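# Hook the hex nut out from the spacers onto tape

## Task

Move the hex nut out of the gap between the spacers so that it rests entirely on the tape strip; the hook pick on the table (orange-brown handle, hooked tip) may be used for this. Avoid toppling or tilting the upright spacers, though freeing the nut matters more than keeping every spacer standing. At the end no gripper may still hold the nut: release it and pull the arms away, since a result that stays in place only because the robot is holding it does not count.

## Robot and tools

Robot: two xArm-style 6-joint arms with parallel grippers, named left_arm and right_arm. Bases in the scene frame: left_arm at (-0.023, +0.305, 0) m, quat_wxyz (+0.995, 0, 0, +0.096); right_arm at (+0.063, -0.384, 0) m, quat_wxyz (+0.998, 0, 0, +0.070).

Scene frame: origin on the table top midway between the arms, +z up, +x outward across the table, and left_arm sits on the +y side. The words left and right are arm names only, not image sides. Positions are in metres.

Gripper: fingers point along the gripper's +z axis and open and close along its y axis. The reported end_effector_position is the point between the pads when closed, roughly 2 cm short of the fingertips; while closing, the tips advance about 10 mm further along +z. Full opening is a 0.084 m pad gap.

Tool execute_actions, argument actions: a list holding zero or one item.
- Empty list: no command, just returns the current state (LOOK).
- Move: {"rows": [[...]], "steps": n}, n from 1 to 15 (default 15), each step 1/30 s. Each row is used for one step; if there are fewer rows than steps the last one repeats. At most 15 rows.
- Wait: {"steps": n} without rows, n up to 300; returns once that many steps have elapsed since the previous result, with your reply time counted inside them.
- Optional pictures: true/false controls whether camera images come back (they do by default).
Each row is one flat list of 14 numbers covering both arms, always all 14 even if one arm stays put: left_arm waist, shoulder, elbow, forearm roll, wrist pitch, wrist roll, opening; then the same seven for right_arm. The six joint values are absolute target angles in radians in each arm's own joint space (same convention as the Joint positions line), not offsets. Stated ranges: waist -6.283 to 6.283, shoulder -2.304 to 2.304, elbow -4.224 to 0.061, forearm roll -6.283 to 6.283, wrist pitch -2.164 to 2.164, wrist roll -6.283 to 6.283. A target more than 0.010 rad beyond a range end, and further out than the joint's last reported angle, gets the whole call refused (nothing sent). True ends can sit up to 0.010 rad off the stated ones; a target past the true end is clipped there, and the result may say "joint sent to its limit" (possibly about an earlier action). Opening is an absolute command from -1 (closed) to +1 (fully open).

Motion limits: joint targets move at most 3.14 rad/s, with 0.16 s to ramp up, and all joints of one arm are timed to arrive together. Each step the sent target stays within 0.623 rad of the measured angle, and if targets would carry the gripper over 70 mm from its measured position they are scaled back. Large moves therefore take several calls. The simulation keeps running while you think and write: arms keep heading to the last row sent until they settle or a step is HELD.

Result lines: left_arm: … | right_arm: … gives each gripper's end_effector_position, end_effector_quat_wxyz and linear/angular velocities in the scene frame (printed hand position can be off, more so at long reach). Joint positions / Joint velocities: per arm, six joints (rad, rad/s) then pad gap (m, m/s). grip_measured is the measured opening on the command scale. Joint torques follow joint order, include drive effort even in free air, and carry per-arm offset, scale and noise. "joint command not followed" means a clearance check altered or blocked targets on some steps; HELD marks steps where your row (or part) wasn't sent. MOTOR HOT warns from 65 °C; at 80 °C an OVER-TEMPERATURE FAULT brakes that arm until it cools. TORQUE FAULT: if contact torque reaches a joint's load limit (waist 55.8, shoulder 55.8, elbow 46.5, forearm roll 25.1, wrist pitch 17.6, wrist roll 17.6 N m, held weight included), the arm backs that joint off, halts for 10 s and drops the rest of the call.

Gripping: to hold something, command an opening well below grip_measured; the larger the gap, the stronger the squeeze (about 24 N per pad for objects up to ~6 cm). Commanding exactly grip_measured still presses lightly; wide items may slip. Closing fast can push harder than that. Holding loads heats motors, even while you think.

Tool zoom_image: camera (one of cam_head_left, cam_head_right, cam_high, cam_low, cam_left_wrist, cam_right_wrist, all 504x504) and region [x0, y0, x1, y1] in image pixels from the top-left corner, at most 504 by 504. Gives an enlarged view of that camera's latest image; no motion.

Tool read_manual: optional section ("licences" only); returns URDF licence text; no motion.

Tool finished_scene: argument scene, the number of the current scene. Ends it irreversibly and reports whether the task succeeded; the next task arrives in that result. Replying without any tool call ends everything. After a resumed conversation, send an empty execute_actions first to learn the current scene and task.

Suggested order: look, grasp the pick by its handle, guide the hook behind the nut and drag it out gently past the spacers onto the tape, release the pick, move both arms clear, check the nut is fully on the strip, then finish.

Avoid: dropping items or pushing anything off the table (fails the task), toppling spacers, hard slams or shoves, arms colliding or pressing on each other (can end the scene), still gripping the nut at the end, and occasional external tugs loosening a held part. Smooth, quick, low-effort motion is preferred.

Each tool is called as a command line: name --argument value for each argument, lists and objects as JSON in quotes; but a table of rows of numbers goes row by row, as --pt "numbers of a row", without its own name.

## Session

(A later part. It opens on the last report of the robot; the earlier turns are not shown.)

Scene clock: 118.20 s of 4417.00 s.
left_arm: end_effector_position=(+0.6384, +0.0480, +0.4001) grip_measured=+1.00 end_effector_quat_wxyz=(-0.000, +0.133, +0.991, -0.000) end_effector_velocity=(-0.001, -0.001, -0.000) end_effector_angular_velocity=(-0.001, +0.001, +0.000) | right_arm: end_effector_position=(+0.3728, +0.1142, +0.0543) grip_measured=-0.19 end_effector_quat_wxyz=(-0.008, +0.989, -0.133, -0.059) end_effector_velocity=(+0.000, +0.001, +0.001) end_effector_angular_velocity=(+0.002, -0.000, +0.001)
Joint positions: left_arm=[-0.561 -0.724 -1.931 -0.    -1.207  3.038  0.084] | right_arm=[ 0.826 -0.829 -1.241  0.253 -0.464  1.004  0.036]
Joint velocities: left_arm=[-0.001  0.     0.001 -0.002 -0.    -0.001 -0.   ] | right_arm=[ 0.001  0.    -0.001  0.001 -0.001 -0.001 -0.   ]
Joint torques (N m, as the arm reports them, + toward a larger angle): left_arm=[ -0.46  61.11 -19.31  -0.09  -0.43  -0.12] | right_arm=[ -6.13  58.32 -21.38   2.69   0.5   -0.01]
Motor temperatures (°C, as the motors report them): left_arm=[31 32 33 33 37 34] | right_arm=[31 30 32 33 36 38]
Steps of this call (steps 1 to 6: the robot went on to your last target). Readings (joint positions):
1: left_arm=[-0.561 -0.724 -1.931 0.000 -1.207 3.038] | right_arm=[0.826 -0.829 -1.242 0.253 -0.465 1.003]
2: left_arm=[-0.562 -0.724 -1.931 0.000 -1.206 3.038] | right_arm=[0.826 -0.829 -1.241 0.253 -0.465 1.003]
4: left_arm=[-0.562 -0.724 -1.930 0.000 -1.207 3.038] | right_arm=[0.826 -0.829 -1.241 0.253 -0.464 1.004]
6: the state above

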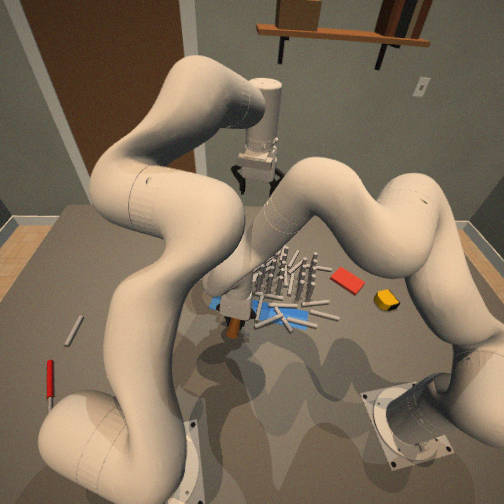

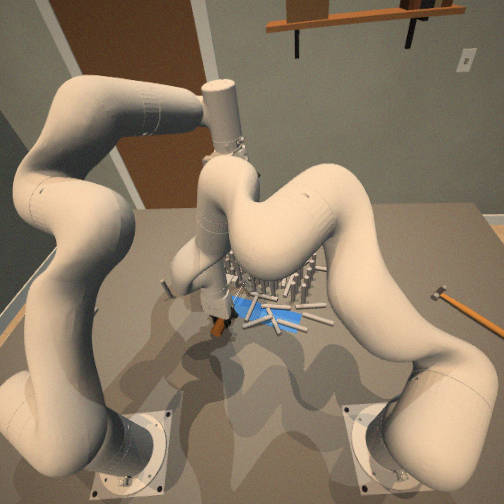

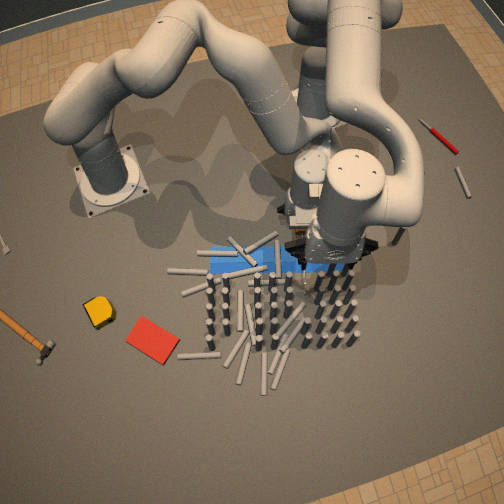

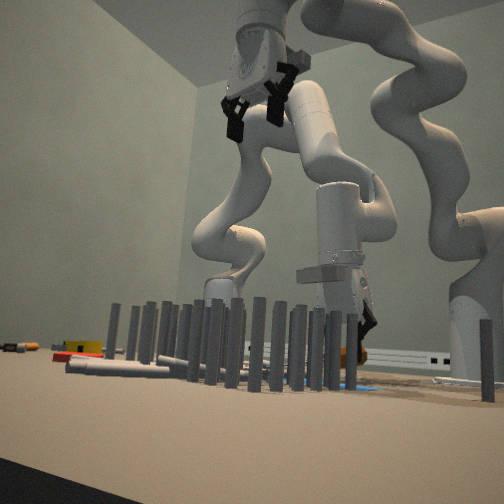

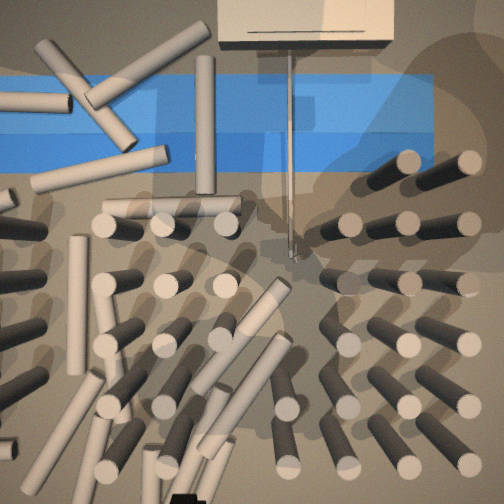

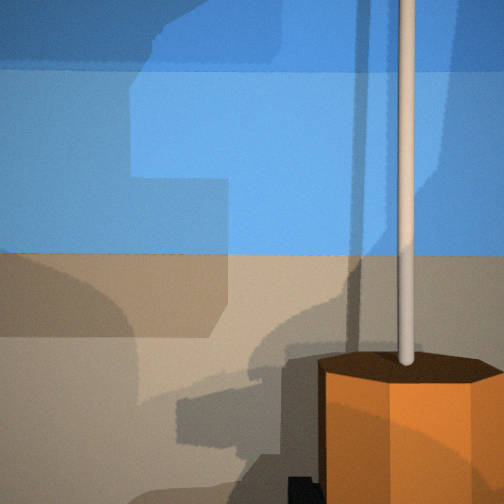

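execute_actions --actions '[{"rows": [[-0.5615,-0.724,-1.9305,0,-1.2065,3.0384,1,0.8265,-0.8112,-1.2381,0.2475,-0.4792,1.0104,-0.6]], "steps": 7}]' --pictures false

execute_actions --actions '[{"rows": [[-0.5615,-0.724,-1.9305,0,-1.2065,3.0384,1,0.8137,-0.8247,-1.2636,0.2406,-0.4922,1.0048,-0.6]], "steps": 9}]' --pictures false

execute_actions --actions '[{"rows": [[-0.5615,-0.724,-1.9305,0,-1.2065,3.0384,1,0.8137,-0.8463,-1.2670,0.2477,-0.4744,0.9968,-0.6]], "steps": 10}]'

zoom_image --camera "cam_left_wrist" --region '[260, 220, 330, 290]'

Scene clock: 123.47 s of 4417.00 s.
left_arm: end_effector_position=(+0.6384, +0.0480, +0.4001) grip_measured=+1.00 end_effector_quat_wxyz=(-0.000, +0.133, +0.991, -0.000) end_effector_velocity=(+0.000, +0.000, +0.001) end_effector_angular_velocity=(-0.001, -0.002, +0.002) | right_arm: end_effector_position=(+0.3730, +0.1149, +0.0644) grip_measured=-0.19 end_effector_quat_wxyz=(-0.009, +0.989, -0.132, -0.059) end_effector_velocity=(-0.004, -0.007, -0.002) end_effector_angular_velocity=(-0.017, +0.012, +0.002)
Joint positions: left_arm=[-0.562 -0.724 -1.931 -0.    -1.207  3.038  0.084] | right_arm=[ 0.827 -0.811 -1.239  0.248 -0.479  1.01   0.036]
Joint velocities: left_arm=[ 0.001  0.001 -0.001  0.     0.    -0.002 -0.   ] | right_arm=[-0.     0.001  0.009 -0.006 -0.012  0.004  0.   ]
Joint torques (N m, as the arm reports them, + toward a larger angle): left_arm=[ -2.51  61.44 -19.81   0.91  -0.54   0.05] | right_arm=[ -6.74  56.09 -21.16   2.33   0.6   -0.09]
Motor temperatures (°C, as the motors report them): left_arm=[31 32 33 33 37 34] | right_arm=[31 30 32 33 36 38]
Steps of this call (steps 1 to 15: the robot went on to your last target; steps 16 to 90: nothing new was sent; then 2.03 s passed at rest; steps 91 to 97: all 7 steps of this action). Readings (joint positions):
91: left_arm=[-0.562 -0.724 -1.931 -0.000 -1.207 3.038] | right_arm=[0.826 -0.829 -1.241 0.253 -0.465 1.004]
92: left_arm=[-0.561 -0.724 -1.931 -0.000 -1.207 3.038] | right_arm=[0.826 -0.826 -1.240 0.252 -0.468 1.005]
94: left_arm=[-0.562 -0.724 -1.931 -0.000 -1.206 3.038] | right_arm=[0.827 -0.816 -1.239 0.249 -0.475 1.009]
97: the state above

Scene clock: 123.77 s of 4417.00 s.
left_arm: end_effector_position=(+0.6384, +0.0480, +0.4001) grip_measured=+1.00 end_effector_quat_wxyz=(-0.000, +0.133, +0.991, -0.000) end_effector_velocity=(-0.000, -0.001, +0.001) end_effector_angular_velocity=(-0.002, -0.002, +0.000) | right_arm: end_effector_position=(+0.3831, +0.1162, +0.0640) grip_measured=-0.19 end_effector_quat_wxyz=(-0.008, +0.989, -0.132, -0.059) end_effector_velocity=(+0.000, +0.002, +0.002) end_effector_angular_velocity=(+0.002, -0.001, +0.004)
Joint positions: left_arm=[-0.562 -0.724 -1.931 -0.    -1.206  3.038  0.084] | right_arm=[ 0.814 -0.825 -1.263  0.241 -0.492  1.005  0.036]
Joint velocities: left_arm=[-0.001  0.001 -0.001 -0.001 -0.    -0.001  0.   ] | right_arm=[ 0.001  0.    -0.005 -0.001 -0.003 -0.002 -0.   ]
Joint torques (N m, as the arm reports them, + toward a larger angle): left_arm=[ -0.69  60.91 -19.55   0.78  -0.48  -0.4 ] | right_arm=[ -6.75  59.75 -21.47   3.07   0.54  -0.11]
Motor temperatures (°C, as the motors report them): left_arm=[31 32 33 33 37 34] | right_arm=[31 30 32 33 36 38]
Steps of this call (steps 1 to 9: all 9 steps of this action). Readings (joint positions):
1: left_arm=[-0.561 -0.724 -1.930 -0.000 -1.206 3.038] | right_arm=[0.826 -0.811 -1.239 0.248 -0.479 1.010]
2: left_arm=[-0.562 -0.724 -1.931 -0.000 -1.207 3.038] | right_arm=[0.825 -0.814 -1.243 0.246 -0.482 1.009]
4: left_arm=[-0.561 -0.724 -1.930 -0.000 -1.207 3.038] | right_arm=[0.817 -0.821 -1.257 0.242 -0.488 1.006]
8: left_arm=[-0.562 -0.724 -1.930 0.000 -1.207 3.038] | right_arm=[0.814 -0.825 -1.263 0.241 -0.492 1.005]
9: the state above

Scene clock: 124.10 s of 4417.00 s.
left_arm: end_effector_position=(+0.6384, +0.0480, +0.4001) grip_measured=+1.00 end_effector_quat_wxyz=(-0.000, +0.133, +0.991, -0.000) end_effector_velocity=(-0.001, -0.000, -0.001) end_effector_angular_velocity=(+0.000, +0.001, -0.001) | right_arm: end_effector_position=(+0.3832, +0.1161, +0.0523) grip_measured=-0.19 end_effector_quat_wxyz=(-0.008, +0.989, -0.132, -0.059) end_effector_velocity=(+0.002, +0.003, +0.002) end_effector_angular_velocity=(+0.007, -0.005, -0.001)
Joint positions: left_arm=[-0.562 -0.724 -1.93   0.    -1.207  3.038  0.084] | right_arm=[ 0.814 -0.846 -1.267  0.248 -0.475  0.997  0.036]
Joint velocities: left_arm=[-0.001  0.     0.001 -0.    -0.    -0.     0.   ] | right_arm=[-0.     0.002 -0.004  0.     0.002 -0.    -0.   ]
Joint torques (N m, as the arm reports them, + toward a larger angle): left_arm=[ -0.11  57.52 -19.71   1.54  -0.57  -0.03] | right_arm=[ -5.85  59.24 -21.65   2.97   0.57  -0.06]
Motor temperatures (°C, as the motors report them): left_arm=[31 32 33 33 37 34] | right_arm=[31 30 32 33 36 38]
Steps of this call (steps 1 to 10: all 10 steps of this action). Readings (joint positions):
1: left_arm=[-0.562 -0.724 -1.930 0.000 -1.207 3.038] | right_arm=[0.814 -0.825 -1.263 0.241 -0.492 1.005]
2: left_arm=[-0.562 -0.724 -1.930 0.000 -1.207 3.038] | right_arm=[0.814 -0.828 -1.265 0.242 -0.488 1.003]
4: left_arm=[-0.561 -0.724 -1.931 -0.000 -1.207 3.038] | right_arm=[0.814 -0.841 -1.266 0.246 -0.479 0.999]
8: left_arm=[-0.562 -0.724 -1.930 0.000 -1.207 3.038] | right_arm=[0.814 -0.846 -1.267 0.248 -0.475 0.997]
10: the state above

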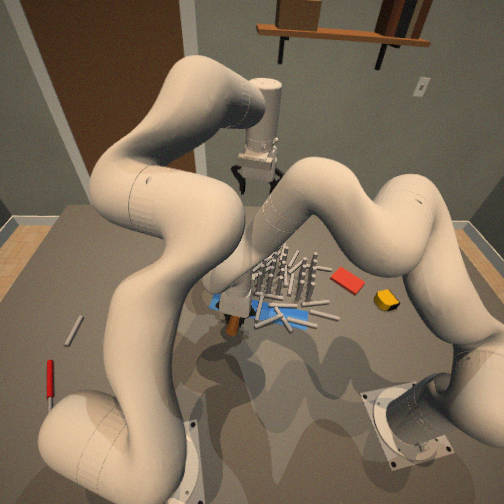

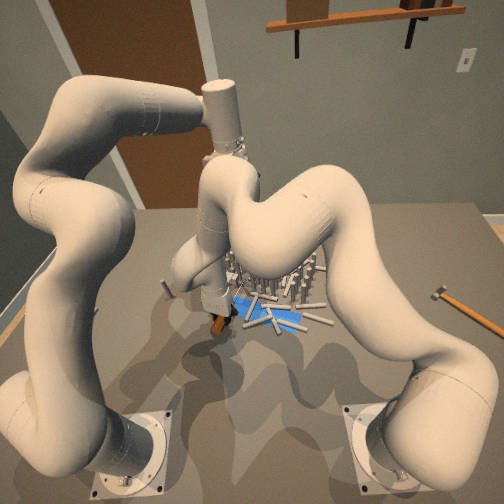

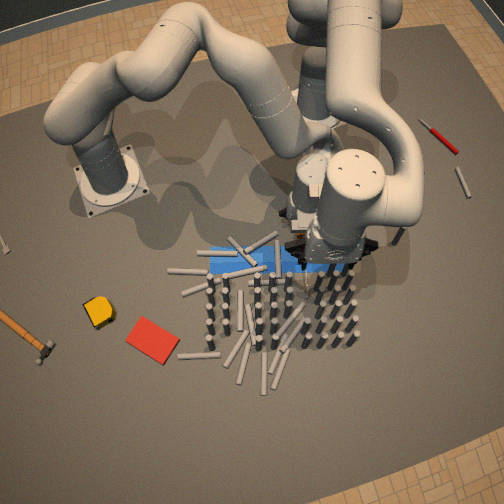

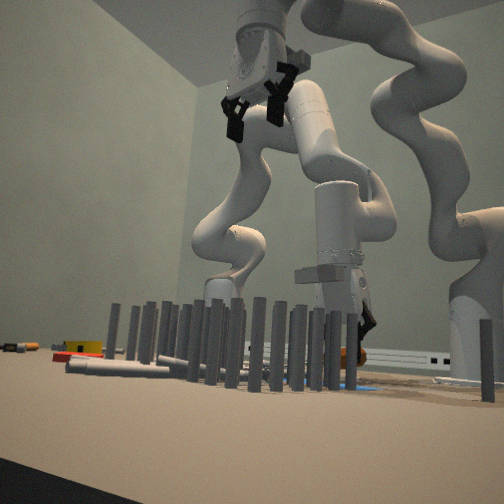

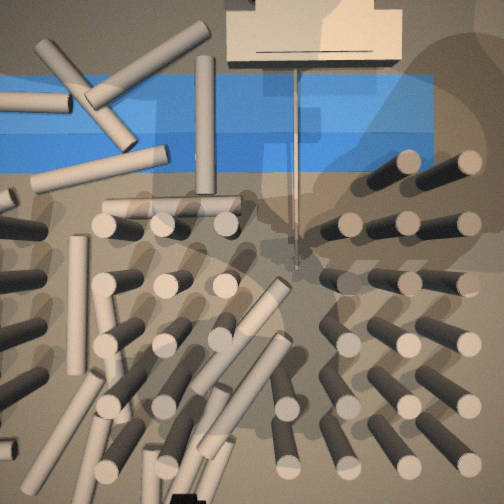

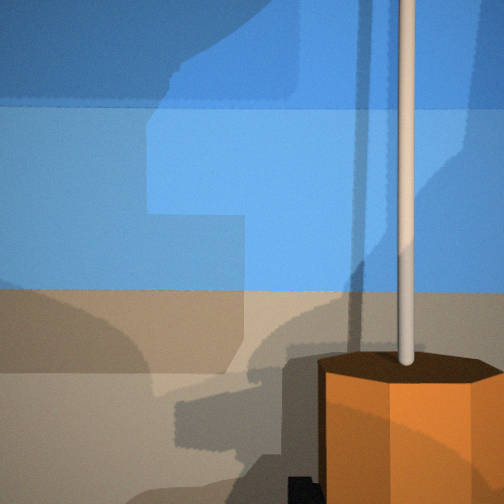

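Region (260, 220, 330, 290) of cam_left_wrist's 504x504 image, scaled by 7.200, with more detail than that image has.

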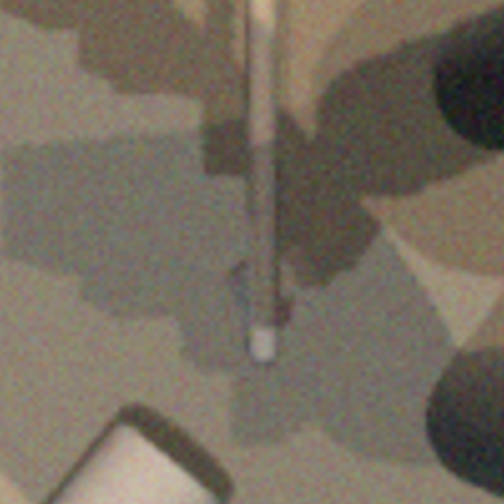

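execute_actions --actions '[{"rows": [[-0.5615,-0.724,-1.9305,0,-1.2065,3.0384,1,0.8166,-0.8453,-1.2652,0.2485,-0.4732,0.9988,-0.6],[-0.5615,-0.724,-1.9305,0,-1.2065,3.0384,1,0.8195,-0.8444,-1.2633,0.2493,-0.4721,1.0009,-0.6],[-0.5615,-0.724,-1.9305,0,-1.2065,3.0384,1,0.8223,-0.8434,-1.2615,0.2502,-0.4709,1.0029,-0.6],[-0.5615,-0.724,-1.9305,0,-1.2065,3.0384,1,0.8252,-0.8425,-1.2596,0.2510,-0.4698,1.0049,-0.6],[-0.5615,-0.724,-1.9305,0,-1.2065,3.0384,1,0.8281,-0.8415,-1.2578,0.2518,-0.4686,1.0069,-0.6],[-0.5615,-0.724,-1.9305,0,-1.2065,3.0384,1,0.8310,-0.8406,-1.2559,0.2526,-0.4675,1.0090,-0.6],[-0.5615,-0.724,-1.9305,0,-1.2065,3.0384,1,0.8338,-0.8396,-1.2541,0.2534,-0.4663,1.0110,-0.6],[-0.5615,-0.724,-1.9305,0,-1.2065,3.0384,1,0.8367,-0.8386,-1.2522,0.2542,-0.4651,1.0130,-0.6],[-0.5615,-0.724,-1.9305,0,-1.2065,3.0384,1,0.8396,-0.8377,-1.2504,0.2551,-0.4640,1.0150,-0.6],[-0.5615,-0.724,-1.9305,0,-1.2065,3.0384,1,0.8425,-0.8367,-1.2485,0.2559,-0.4628,1.0171,-0.6],[-0.5615,-0.724,-1.9305,0,-1.2065,3.0384,1,0.8453,-0.8358,-1.2467,0.2567,-0.4617,1.0191,-0.6],[-0.5615,-0.724,-1.9305,0,-1.2065,3.0384,1,0.8482,-0.8348,-1.2448,0.2575,-0.4605,1.0211,-0.6]], "steps": 15}]' --pictures false

execute_actions --actions '[{"steps": 6}]'

zoom_image --camera "cam_left_wrist" --region '[250, 195, 340, 285]'

Scene clock: 126.27 s of 4417.00 s.
left_arm: end_effector_position=(+0.6384, +0.0480, +0.4001) grip_measured=+1.00 end_effector_quat_wxyz=(-0.000, +0.133, +0.991, -0.000) end_effector_velocity=(-0.000, +0.000, -0.002) end_effector_angular_velocity=(+0.003, +0.003, -0.001) | right_arm: end_effector_position=(+0.3631, +0.1221, +0.0522) grip_measured=-0.19 end_effector_quat_wxyz=(-0.008, +0.989, -0.132, -0.059) end_effector_velocity=(-0.016, +0.004, -0.000) end_effector_angular_velocity=(-0.000, +0.000, -0.000)
Joint positions: left_arm=[-0.562 -0.724 -1.931  0.    -1.206  3.038  0.084] | right_arm=[ 0.847 -0.835 -1.246  0.257 -0.461  1.02   0.036]
Joint velocities: left_arm=[-0.    -0.002  0.001  0.002 -0.     0.    -0.   ] | right_arm=[0.027 0.009 0.018 0.008 0.011 0.019 0.   ]
Joint torques (N m, as the arm reports them, + toward a larger angle): left_arm=[ -1.56  60.62 -20.14   0.82  -0.26   0.02] | right_arm=[-12.3   57.83 -21.43   2.69   0.49  -0.19]
Motor temperatures (°C, as the motors report them): left_arm=[31 32 33 33 37 34] | right_arm=[31 30 32 33 36 38]
Steps of this call (steps 1 to 15: the robot went on to your last target; steps 16 to 50: nothing new was sent; steps 51 to 65: all 15 steps of this action). Readings (joint positions):
51: left_arm=[-0.561 -0.724 -1.931 -0.000 -1.207 3.038] | right_arm=[0.814 -0.846 -1.267 0.248 -0.474 0.997]
52: left_arm=[-0.561 -0.724 -1.931 0.000 -1.206 3.038] | right_arm=[0.814 -0.846 -1.266 0.248 -0.474 0.997]
54: left_arm=[-0.562 -0.724 -1.930 0.000 -1.206 3.038] | right_arm=[0.818 -0.845 -1.264 0.249 -0.472 1.000]
58: left_arm=[-0.562 -0.724 -1.931 -0.000 -1.206 3.038] | right_arm=[0.829 -0.841 -1.257 0.252 -0.468 1.008]
65: the state above

Scene clock: 126.47 s of 4417.00 s.
left_arm: end_effector_position=(+0.6384, +0.0480, +0.4001) grip_measured=+1.00 end_effector_quat_wxyz=(-0.000, +0.133, +0.991, -0.000) end_effector_velocity=(+0.000, +0.000, +0.000) end_effector_angular_velocity=(+0.000, -0.000, -0.001) | right_arm: end_effector_position=(+0.3626, +0.1222, +0.0522) grip_measured=-0.19 end_effector_quat_wxyz=(-0.008, +0.989, -0.132, -0.059) end_effector_velocity=(-0.000, -0.000, -0.000) end_effector_angular_velocity=(-0.000, -0.000, +0.001)
Joint positions: left_arm=[-0.562 -0.724 -1.93   0.    -1.206  3.038  0.084] | right_arm=[ 0.848 -0.835 -1.245  0.257 -0.461  1.021  0.036]
Joint velocities: left_arm=[ 0.001 -0.    -0.     0.    -0.     0.002  0.   ] | right_arm=[ 0.001  0.     0.001 -0.001  0.     0.001 -0.   ]
Joint torques (N m, as the arm reports them, + toward a larger angle): left_arm=[ -3.22  60.21 -20.4    1.9   -0.46   0.15] | right_arm=[ -6.05  60.38 -21.12   2.8    0.57  -0.07]
Motor temperatures (°C, as the motors report them): left_arm=[31 32 33 33 37 34] | right_arm=[31 30 32 33 36 38]
Steps of this call (steps 1 to 6: the robot went on to your last target). Readings (joint positions):
1: left_arm=[-0.561 -0.724 -1.931 0.000 -1.207 3.038] | right_arm=[0.848 -0.835 -1.245 0.257 -0.461 1.021]
2: left_arm=[-0.561 -0.724 -1.931 -0.000 -1.207 3.038] | right_arm=[0.848 -0.835 -1.245 0.257 -0.461 1.021]
4: left_arm=[-0.561 -0.724 -1.931 0.000 -1.206 3.038] | right_arm=[0.848 -0.835 -1.245 0.257 -0.461 1.021]
6: the state above

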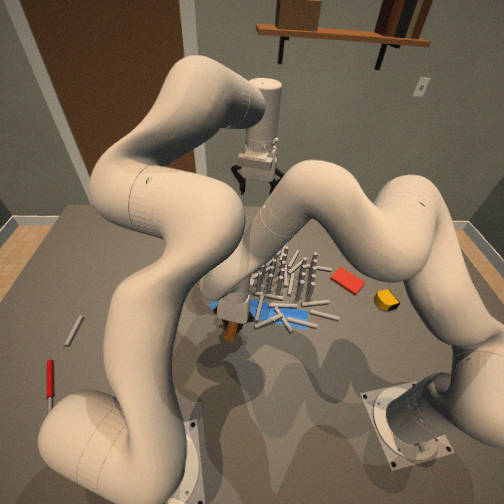

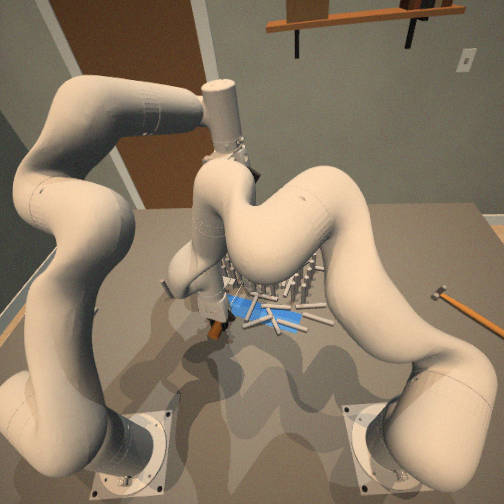

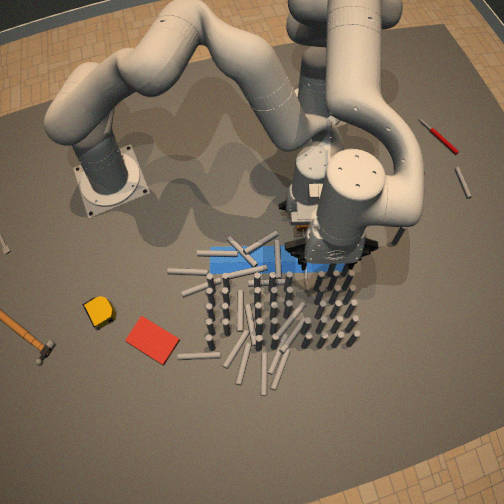

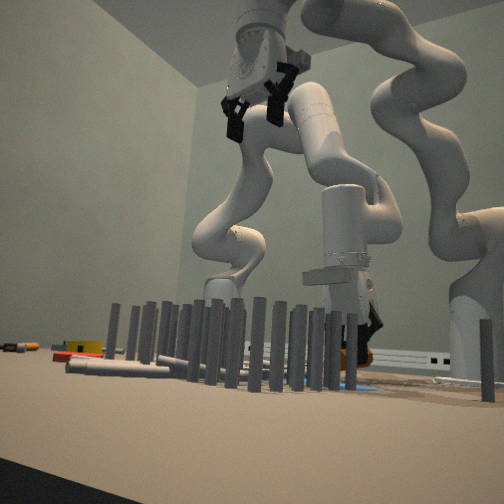

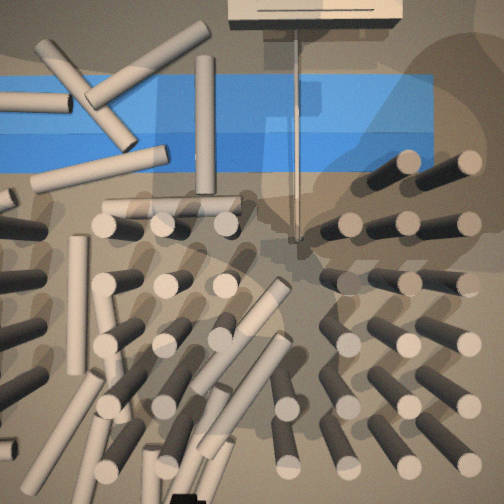

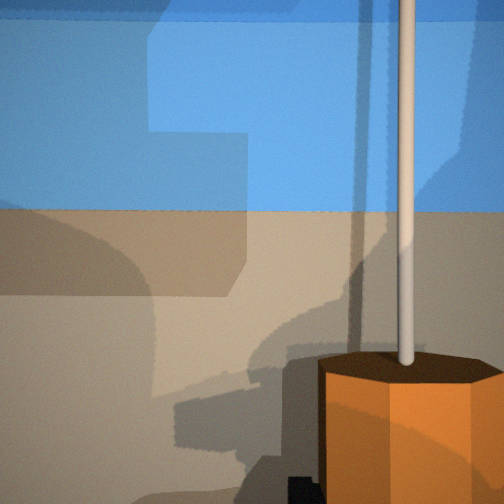

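Region (250, 195, 340, 285) of cam_left_wrist's 504x504 image, scaled by 5.600, with more detail than that image has.

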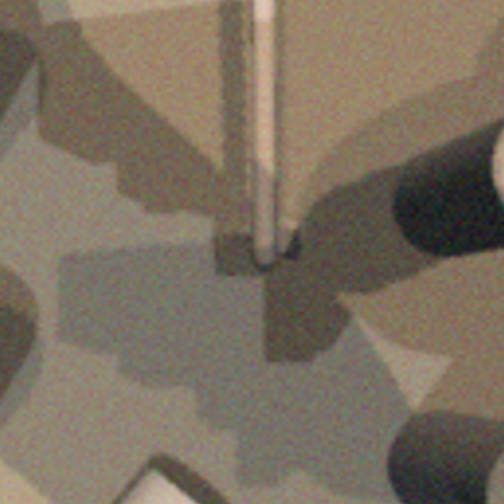

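execute_actions --actions '[{"rows": [[-0.5615,-0.724,-1.9305,0,-1.2065,3.0384,1,0.8482,-0.8132,-1.2414,0.2504,-0.4783,1.0291,-0.6]], "steps": 7}]' --pictures false

execute_actions --actions '[{"rows": [[-0.5615,-0.724,-1.9305,0,-1.2065,3.0384,1,0.8387,-0.8213,-1.2568,0.2458,-0.4865,1.0245,-0.6]], "steps": 9}]'

zoom_image --camera "cam_left_wrist" --region '[265, 205, 335, 275]'

Scene clock: 127.83 s of 4417.00 s.
left_arm: end_effector_position=(+0.6384, +0.0480, +0.4001) grip_measured=+1.00 end_effector_quat_wxyz=(-0.000, +0.133, +0.991, -0.000) end_effector_velocity=(-0.000, -0.000, -0.001) end_effector_angular_velocity=(-0.000, +0.002, +0.001) | right_arm: end_effector_position=(+0.3628, +0.1231, +0.0643) grip_measured=-0.19 end_effector_quat_wxyz=(-0.009, +0.989, -0.132, -0.059) end_effector_velocity=(-0.006, -0.008, -0.002) end_effector_angular_velocity=(-0.021, +0.015, +0.001)
Joint positions: left_arm=[-0.562 -0.724 -1.93   0.    -1.207  3.038  0.084] | right_arm=[ 0.848 -0.813 -1.242  0.251 -0.477  1.029  0.036]
Joint velocities: left_arm=[ 0.    -0.     0.001 -0.001 -0.    -0.     0.   ] | right_arm=[-0.     0.002  0.012 -0.006 -0.015  0.006  0.   ]
Joint torques (N m, as the arm reports them, + toward a larger angle): left_arm=[ -0.7   58.34 -20.25   1.31  -0.45  -0.02] | right_arm=[ -6.95  54.77 -22.1    2.92   0.73  -0.16]
Motor temperatures (°C, as the motors report them): left_arm=[31 32 33 33 37 34] | right_arm=[31 30 32 33 36 38]
Steps of this call (steps 1 to 15: the robot went on to your last target; steps 16 to 34: nothing new was sent; steps 35 to 41: all 7 steps of this action). Readings (joint positions):
35: left_arm=[-0.562 -0.724 -1.930 0.000 -1.207 3.038] | right_arm=[0.848 -0.835 -1.245 0.257 -0.461 1.021]
36: left_arm=[-0.562 -0.724 -1.930 0.000 -1.206 3.038] | right_arm=[0.848 -0.831 -1.243 0.256 -0.465 1.023]
38: left_arm=[-0.561 -0.724 -1.930 0.000 -1.207 3.038] | right_arm=[0.848 -0.819 -1.242 0.252 -0.474 1.027]
41: the state above

Scene clock: 128.13 s of 4417.00 s.
left_arm: end_effector_position=(+0.6384, +0.0480, +0.4001) grip_measured=+1.00 end_effector_quat_wxyz=(-0.000, +0.133, +0.991, -0.000) end_effector_velocity=(-0.000, -0.000, +0.000) end_effector_angular_velocity=(-0.001, +0.000, -0.000) | right_arm: end_effector_position=(+0.3695, +0.1231, +0.0639) grip_measured=-0.19 end_effector_quat_wxyz=(-0.008, +0.989, -0.132, -0.060) end_effector_velocity=(-0.000, +0.000, +0.001) end_effector_angular_velocity=(-0.000, +0.001, +0.003)
Joint positions: left_arm=[-0.561 -0.724 -1.931  0.    -1.207  3.038  0.084] | right_arm=[ 0.839 -0.821 -1.257  0.246 -0.486  1.025  0.036]
Joint velocities: left_arm=[-0.     0.001  0.001 -0.001 -0.     0.    -0.   ] | right_arm=[ 0.001  0.    -0.001 -0.001 -0.003 -0.001 -0.   ]
Joint torques (N m, as the arm reports them, + toward a larger angle): left_arm=[ -1.09  61.57 -18.74   2.02  -0.38  -0.12] | right_arm=[ -6.01  59.   -21.98   2.91   0.44  -0.06]
Motor temperatures (°C, as the motors report them): left_arm=[31 32 33 33 37 34] | right_arm=[31 30 32 33 36 38]
Steps of this call (steps 1 to 9: all 9 steps of this action). Readings (joint positions):
1: left_arm=[-0.562 -0.724 -1.930 -0.000 -1.207 3.038] | right_arm=[0.848 -0.813 -1.242 0.250 -0.478 1.029]
2: left_arm=[-0.562 -0.724 -1.930 0.000 -1.207 3.038] | right_arm=[0.846 -0.815 -1.245 0.249 -0.481 1.028]
4: left_arm=[-0.561 -0.724 -1.931 0.000 -1.207 3.038] | right_arm=[0.841 -0.820 -1.253 0.247 -0.484 1.026]
8: left_arm=[-0.562 -0.724 -1.930 -0.000 -1.207 3.038] | right_arm=[0.839 -0.821 -1.257 0.246 -0.486 1.025]
9: the state above

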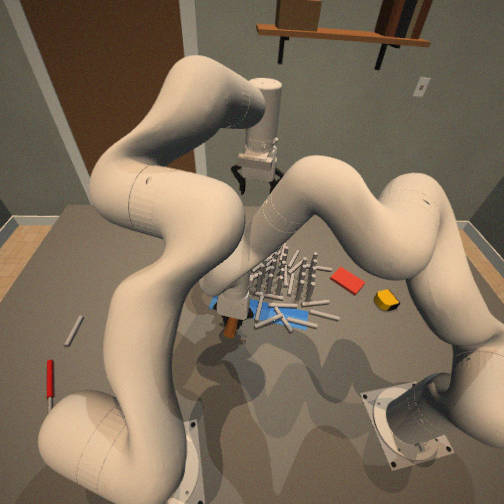

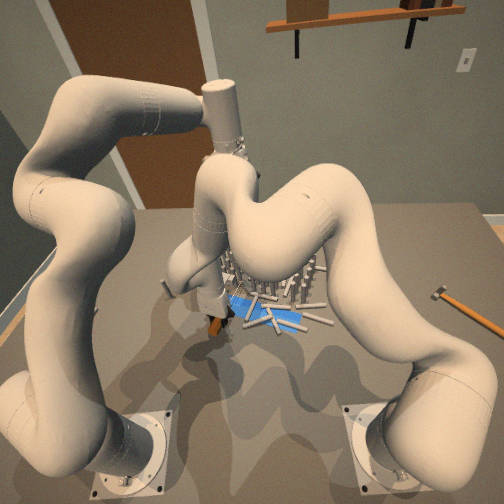

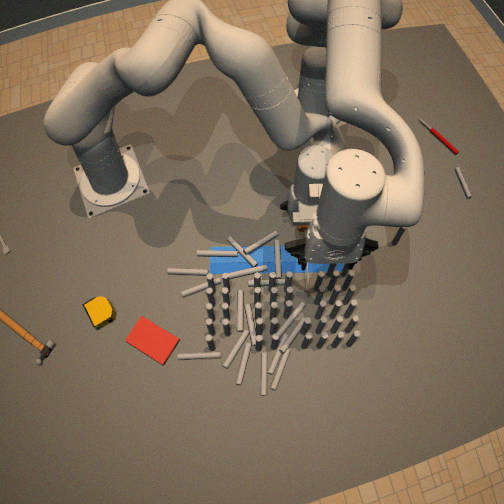

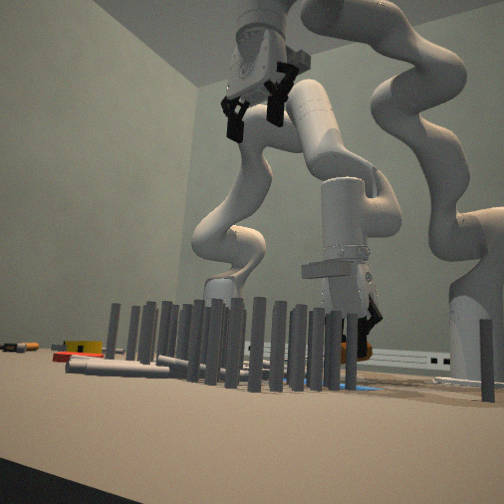

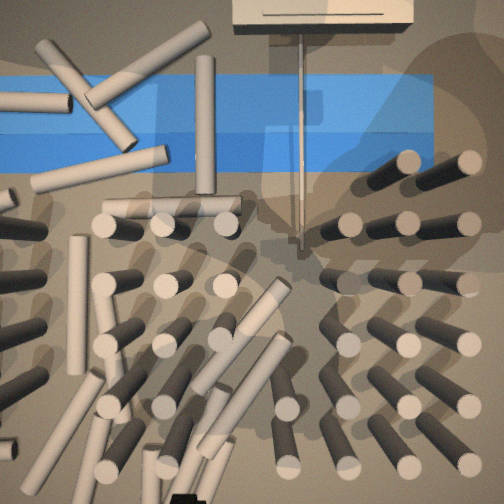

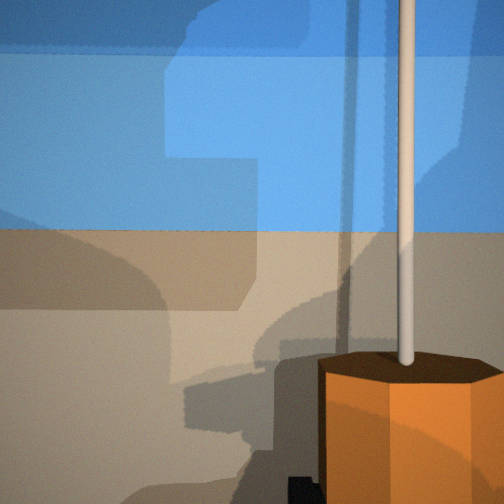

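Region (265, 205, 335, 275) of cam_left_wrist's 504x504 image, scaled by 7.200, with more detail than that image has.

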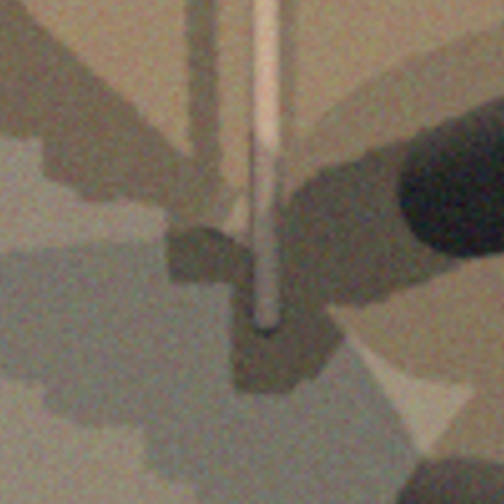

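execute_actions --actions '[{"rows": [[-0.5615,-0.724,-1.9305,0,-1.2065,3.0384,1,0.8371,-0.8399,-1.2546,0.2538,-0.4662,1.0139,-0.6]], "steps": 10}]' --pictures false

execute_actions --actions '[{"rows": [[-0.5615,-0.724,-1.9305,0,-1.2065,3.0384,1,0.8400,-0.8389,-1.2528,0.2546,-0.4650,1.0159,-0.6],[-0.5615,-0.724,-1.9305,0,-1.2065,3.0384,1,0.8429,-0.8380,-1.2509,0.2554,-0.4639,1.0180,-0.6],[-0.5615,-0.724,-1.9305,0,-1.2065,3.0384,1,0.8457,-0.8370,-1.2491,0.2563,-0.4627,1.0200,-0.6],[-0.5615,-0.724,-1.9305,0,-1.2065,3.0384,1,0.8486,-0.8361,-1.2472,0.2571,-0.4616,1.0220,-0.6],[-0.5615,-0.724,-1.9305,0,-1.2065,3.0384,1,0.8515,-0.8351,-1.2454,0.2579,-0.4604,1.0240,-0.6],[-0.5615,-0.724,-1.9305,0,-1.2065,3.0384,1,0.8544,-0.8342,-1.2435,0.2587,-0.4593,1.0261,-0.6],[-0.5615,-0.724,-1.9305,0,-1.2065,3.0384,1,0.8572,-0.8332,-1.2417,0.2595,-0.4581,1.0281,-0.6],[-0.5615,-0.724,-1.9305,0,-1.2065,3.0384,1,0.8601,-0.8322,-1.2398,0.2603,-0.4569,1.0301,-0.6],[-0.5615,-0.724,-1.9305,0,-1.2065,3.0384,1,0.8630,-0.8313,-1.2380,0.2612,-0.4558,1.0321,-0.6],[-0.5615,-0.724,-1.9305,0,-1.2065,3.0384,1,0.8659,-0.8303,-1.2361,0.2620,-0.4546,1.0342,-0.6],[-0.5615,-0.724,-1.9305,0,-1.2065,3.0384,1,0.8687,-0.8294,-1.2343,0.2628,-0.4535,1.0362,-0.6],[-0.5615,-0.724,-1.9305,0,-1.2065,3.0384,1,0.8716,-0.8284,-1.2324,0.2636,-0.4523,1.0382,-0.6]], "steps": 15}]' --pictures false

execute_actions --actions '[{"steps": 6}]'

zoom_image --camera "cam_left_wrist" --region '[255, 170, 345, 260]'

Scene clock: 130.33 s of 4417.00 s.
left_arm: end_effector_position=(+0.6384, +0.0480, +0.4001) grip_measured=+1.00 end_effector_quat_wxyz=(-0.000, +0.133, +0.991, -0.000) end_effector_velocity=(+0.000, +0.001, +0.000) end_effector_angular_velocity=(+0.001, -0.001, +0.001) | right_arm: end_effector_position=(+0.3696, +0.1211, +0.0523) grip_measured=-0.19 end_effector_quat_wxyz=(-0.008, +0.989, -0.132, -0.059) end_effector_velocity=(+0.002, +0.003, +0.002) end_effector_angular_velocity=(+0.008, -0.005, -0.001)
Joint positions: left_arm=[-0.562 -0.724 -1.93   0.    -1.207  3.038  0.084] | right_arm=[ 0.837 -0.84  -1.255  0.254 -0.466  1.014  0.036]
Joint velocities: left_arm=[ 0.    -0.    -0.001  0.001 -0.    -0.001 -0.   ] | right_arm=[ 0.     0.002 -0.004  0.003  0.003 -0.001 -0.   ]
Joint torques (N m, as the arm reports them, + toward a larger angle): left_arm=[ -0.57  60.04 -20.37   0.92  -0.49   0.06] | right_arm=[ -5.99  58.15 -21.97   2.62   0.53  -0.12]
Motor temperatures (°C, as the motors report them): left_arm=[31 32 33 33 37 34] | right_arm=[31 30 32 33 36 38]
Steps of this call (steps 1 to 15: the robot went on to your last target; steps 16 to 56: nothing new was sent; steps 57 to 66: all 10 steps of this action). Readings (joint positions):
57: left_arm=[-0.562 -0.724 -1.931 0.000 -1.207 3.038] | right_arm=[0.839 -0.821 -1.257 0.246 -0.486 1.024]
58: left_arm=[-0.562 -0.724 -1.930 -0.000 -1.207 3.038] | right_arm=[0.838 -0.824 -1.257 0.248 -0.482 1.022]
60: left_arm=[-0.562 -0.724 -1.930 -0.000 -1.206 3.038] | right_arm=[0.837 -0.835 -1.255 0.252 -0.471 1.017]
64: left_arm=[-0.562 -0.724 -1.931 0.000 -1.207 3.038] | right_arm=[0.837 -0.840 -1.254 0.254 -0.467 1.014]
66: the state above

Scene clock: 130.83 s of 4417.00 s.
left_arm: end_effector_position=(+0.6384, +0.0480, +0.4001) grip_measured=+1.00 end_effector_quat_wxyz=(-0.000, +0.133, +0.991, -0.000) end_effector_velocity=(-0.000, -0.001, +0.000) end_effector_angular_velocity=(-0.000, +0.000, -0.001) | right_arm: end_effector_position=(+0.3495, +0.1265, +0.0522) grip_measured=-0.19 end_effector_quat_wxyz=(-0.008, +0.989, -0.132, -0.059) end_effector_velocity=(-0.016, +0.004, +0.000) end_effector_angular_velocity=(+0.000, -0.000, +0.000)
Joint positions: left_arm=[-0.561 -0.724 -1.931  0.    -1.206  3.038  0.084] | right_arm=[ 0.87  -0.829 -1.233  0.263 -0.453  1.037  0.036]
Joint velocities: left_arm=[-0.001  0.001  0.001 -0.    -0.    -0.     0.   ] | right_arm=[0.027 0.009 0.017 0.008 0.011 0.018 0.   ]
Joint torques (N m, as the arm reports them, + toward a larger angle): left_arm=[  0.18  61.39 -20.82   1.16  -0.38  -0.14] | right_arm=[-10.75  57.19 -21.78   2.57   0.67  -0.16]
Motor temperatures (°C, as the motors report them): left_arm=[31 32 33 33 37 34] | right_arm=[31 30 32 33 36 38]
Steps of this call (steps 1 to 15: all 15 steps of this action). Readings (joint positions):
1: left_arm=[-0.562 -0.724 -1.931 0.000 -1.207 3.038] | right_arm=[0.837 -0.840 -1.255 0.254 -0.466 1.014]
2: left_arm=[-0.562 -0.724 -1.930 -0.000 -1.206 3.038] | right_arm=[0.838 -0.839 -1.254 0.254 -0.466 1.015]
4: left_arm=[-0.561 -0.724 -1.931 -0.000 -1.207 3.038] | right_arm=[0.842 -0.838 -1.252 0.255 -0.464 1.017]
8: left_arm=[-0.562 -0.724 -1.930 0.000 -1.207 3.038] | right_arm=[0.853 -0.835 -1.245 0.258 -0.460 1.025]
15: the state above

Scene clock: 131.03 s of 4417.00 s.
left_arm: end_effector_position=(+0.6384, +0.0480, +0.4001) grip_measured=+1.00 end_effector_quat_wxyz=(-0.000, +0.133, +0.991, -0.000) end_effector_velocity=(+0.000, +0.001, -0.001) end_effector_angular_velocity=(+0.001, +0.002, +0.001) | right_arm: end_effector_position=(+0.3489, +0.1266, +0.0522) grip_measured=-0.19 end_effector_quat_wxyz=(-0.008, +0.989, -0.132, -0.059) end_effector_velocity=(-0.001, -0.000, -0.000) end_effector_angular_velocity=(-0.001, +0.001, +0.000)
Joint positions: left_arm=[-0.562 -0.724 -1.93  -0.    -1.207  3.038  0.084] | right_arm=[ 0.871 -0.828 -1.232  0.264 -0.452  1.038  0.036]
Joint velocities: left_arm=[ 0.001 -0.001  0.001  0.001  0.    -0.     0.   ] | right_arm=[ 0.001  0.     0.001  0.    -0.     0.     0.   ]
Joint torques (N m, as the arm reports them, + toward a larger angle): left_arm=[ -0.57  61.81 -20.4    0.61  -0.34  -0.14] | right_arm=[ -6.88  58.08 -21.32   2.45   0.54  -0.08]
Motor temperatures (°C, as the motors report them): left_arm=[31 32 33 33 37 34] | right_arm=[31 30 32 33 36 38]
Steps of this call (steps 1 to 6: the robot went on to your last target). Readings (joint positions):
1: left_arm=[-0.562 -0.724 -1.930 -0.000 -1.207 3.038] | right_arm=[0.871 -0.829 -1.233 0.263 -0.453 1.038]
2: left_arm=[-0.561 -0.724 -1.931 -0.000 -1.206 3.038] | right_arm=[0.871 -0.829 -1.233 0.263 -0.453 1.038]
4: left_arm=[-0.561 -0.724 -1.930 0.000 -1.206 3.038] | right_arm=[0.871 -0.828 -1.233 0.264 -0.452 1.038]
6: the state above

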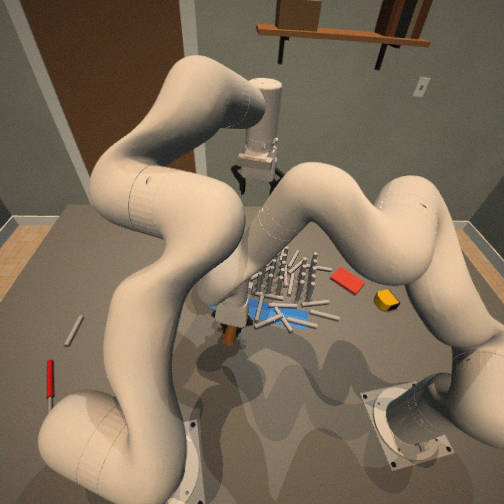

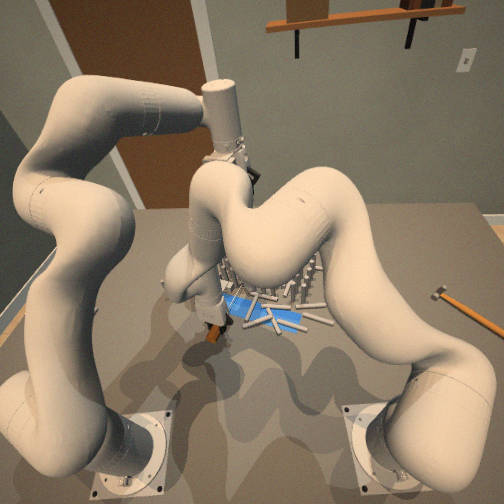

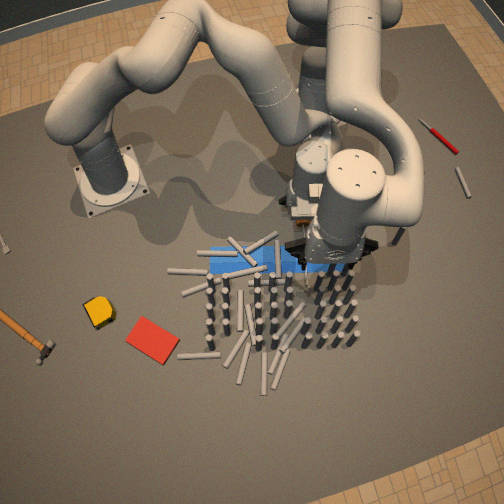

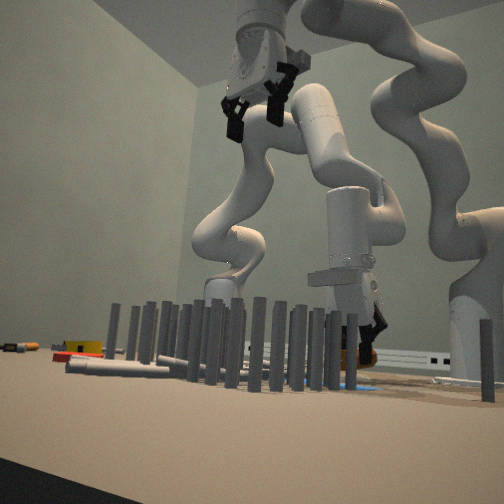

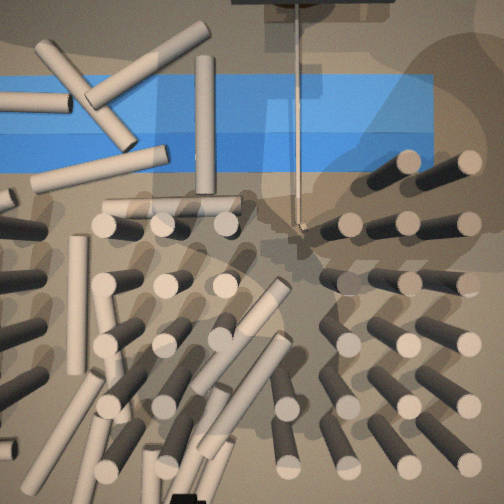

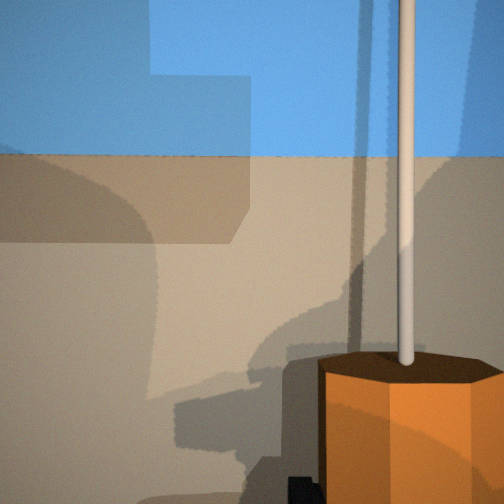

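Region (255, 170, 345, 260) of cam_left_wrist's 504x504 image, scaled by 5.600, with more detail than that image has.

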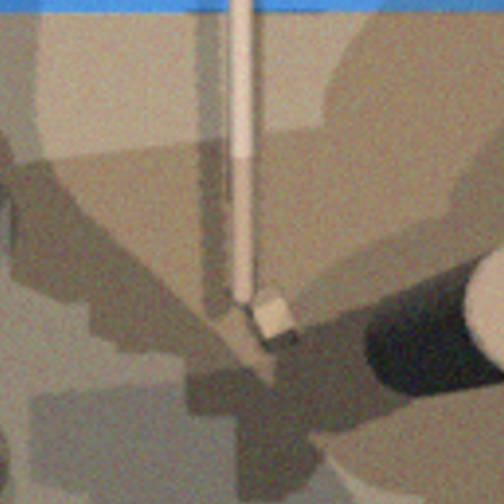

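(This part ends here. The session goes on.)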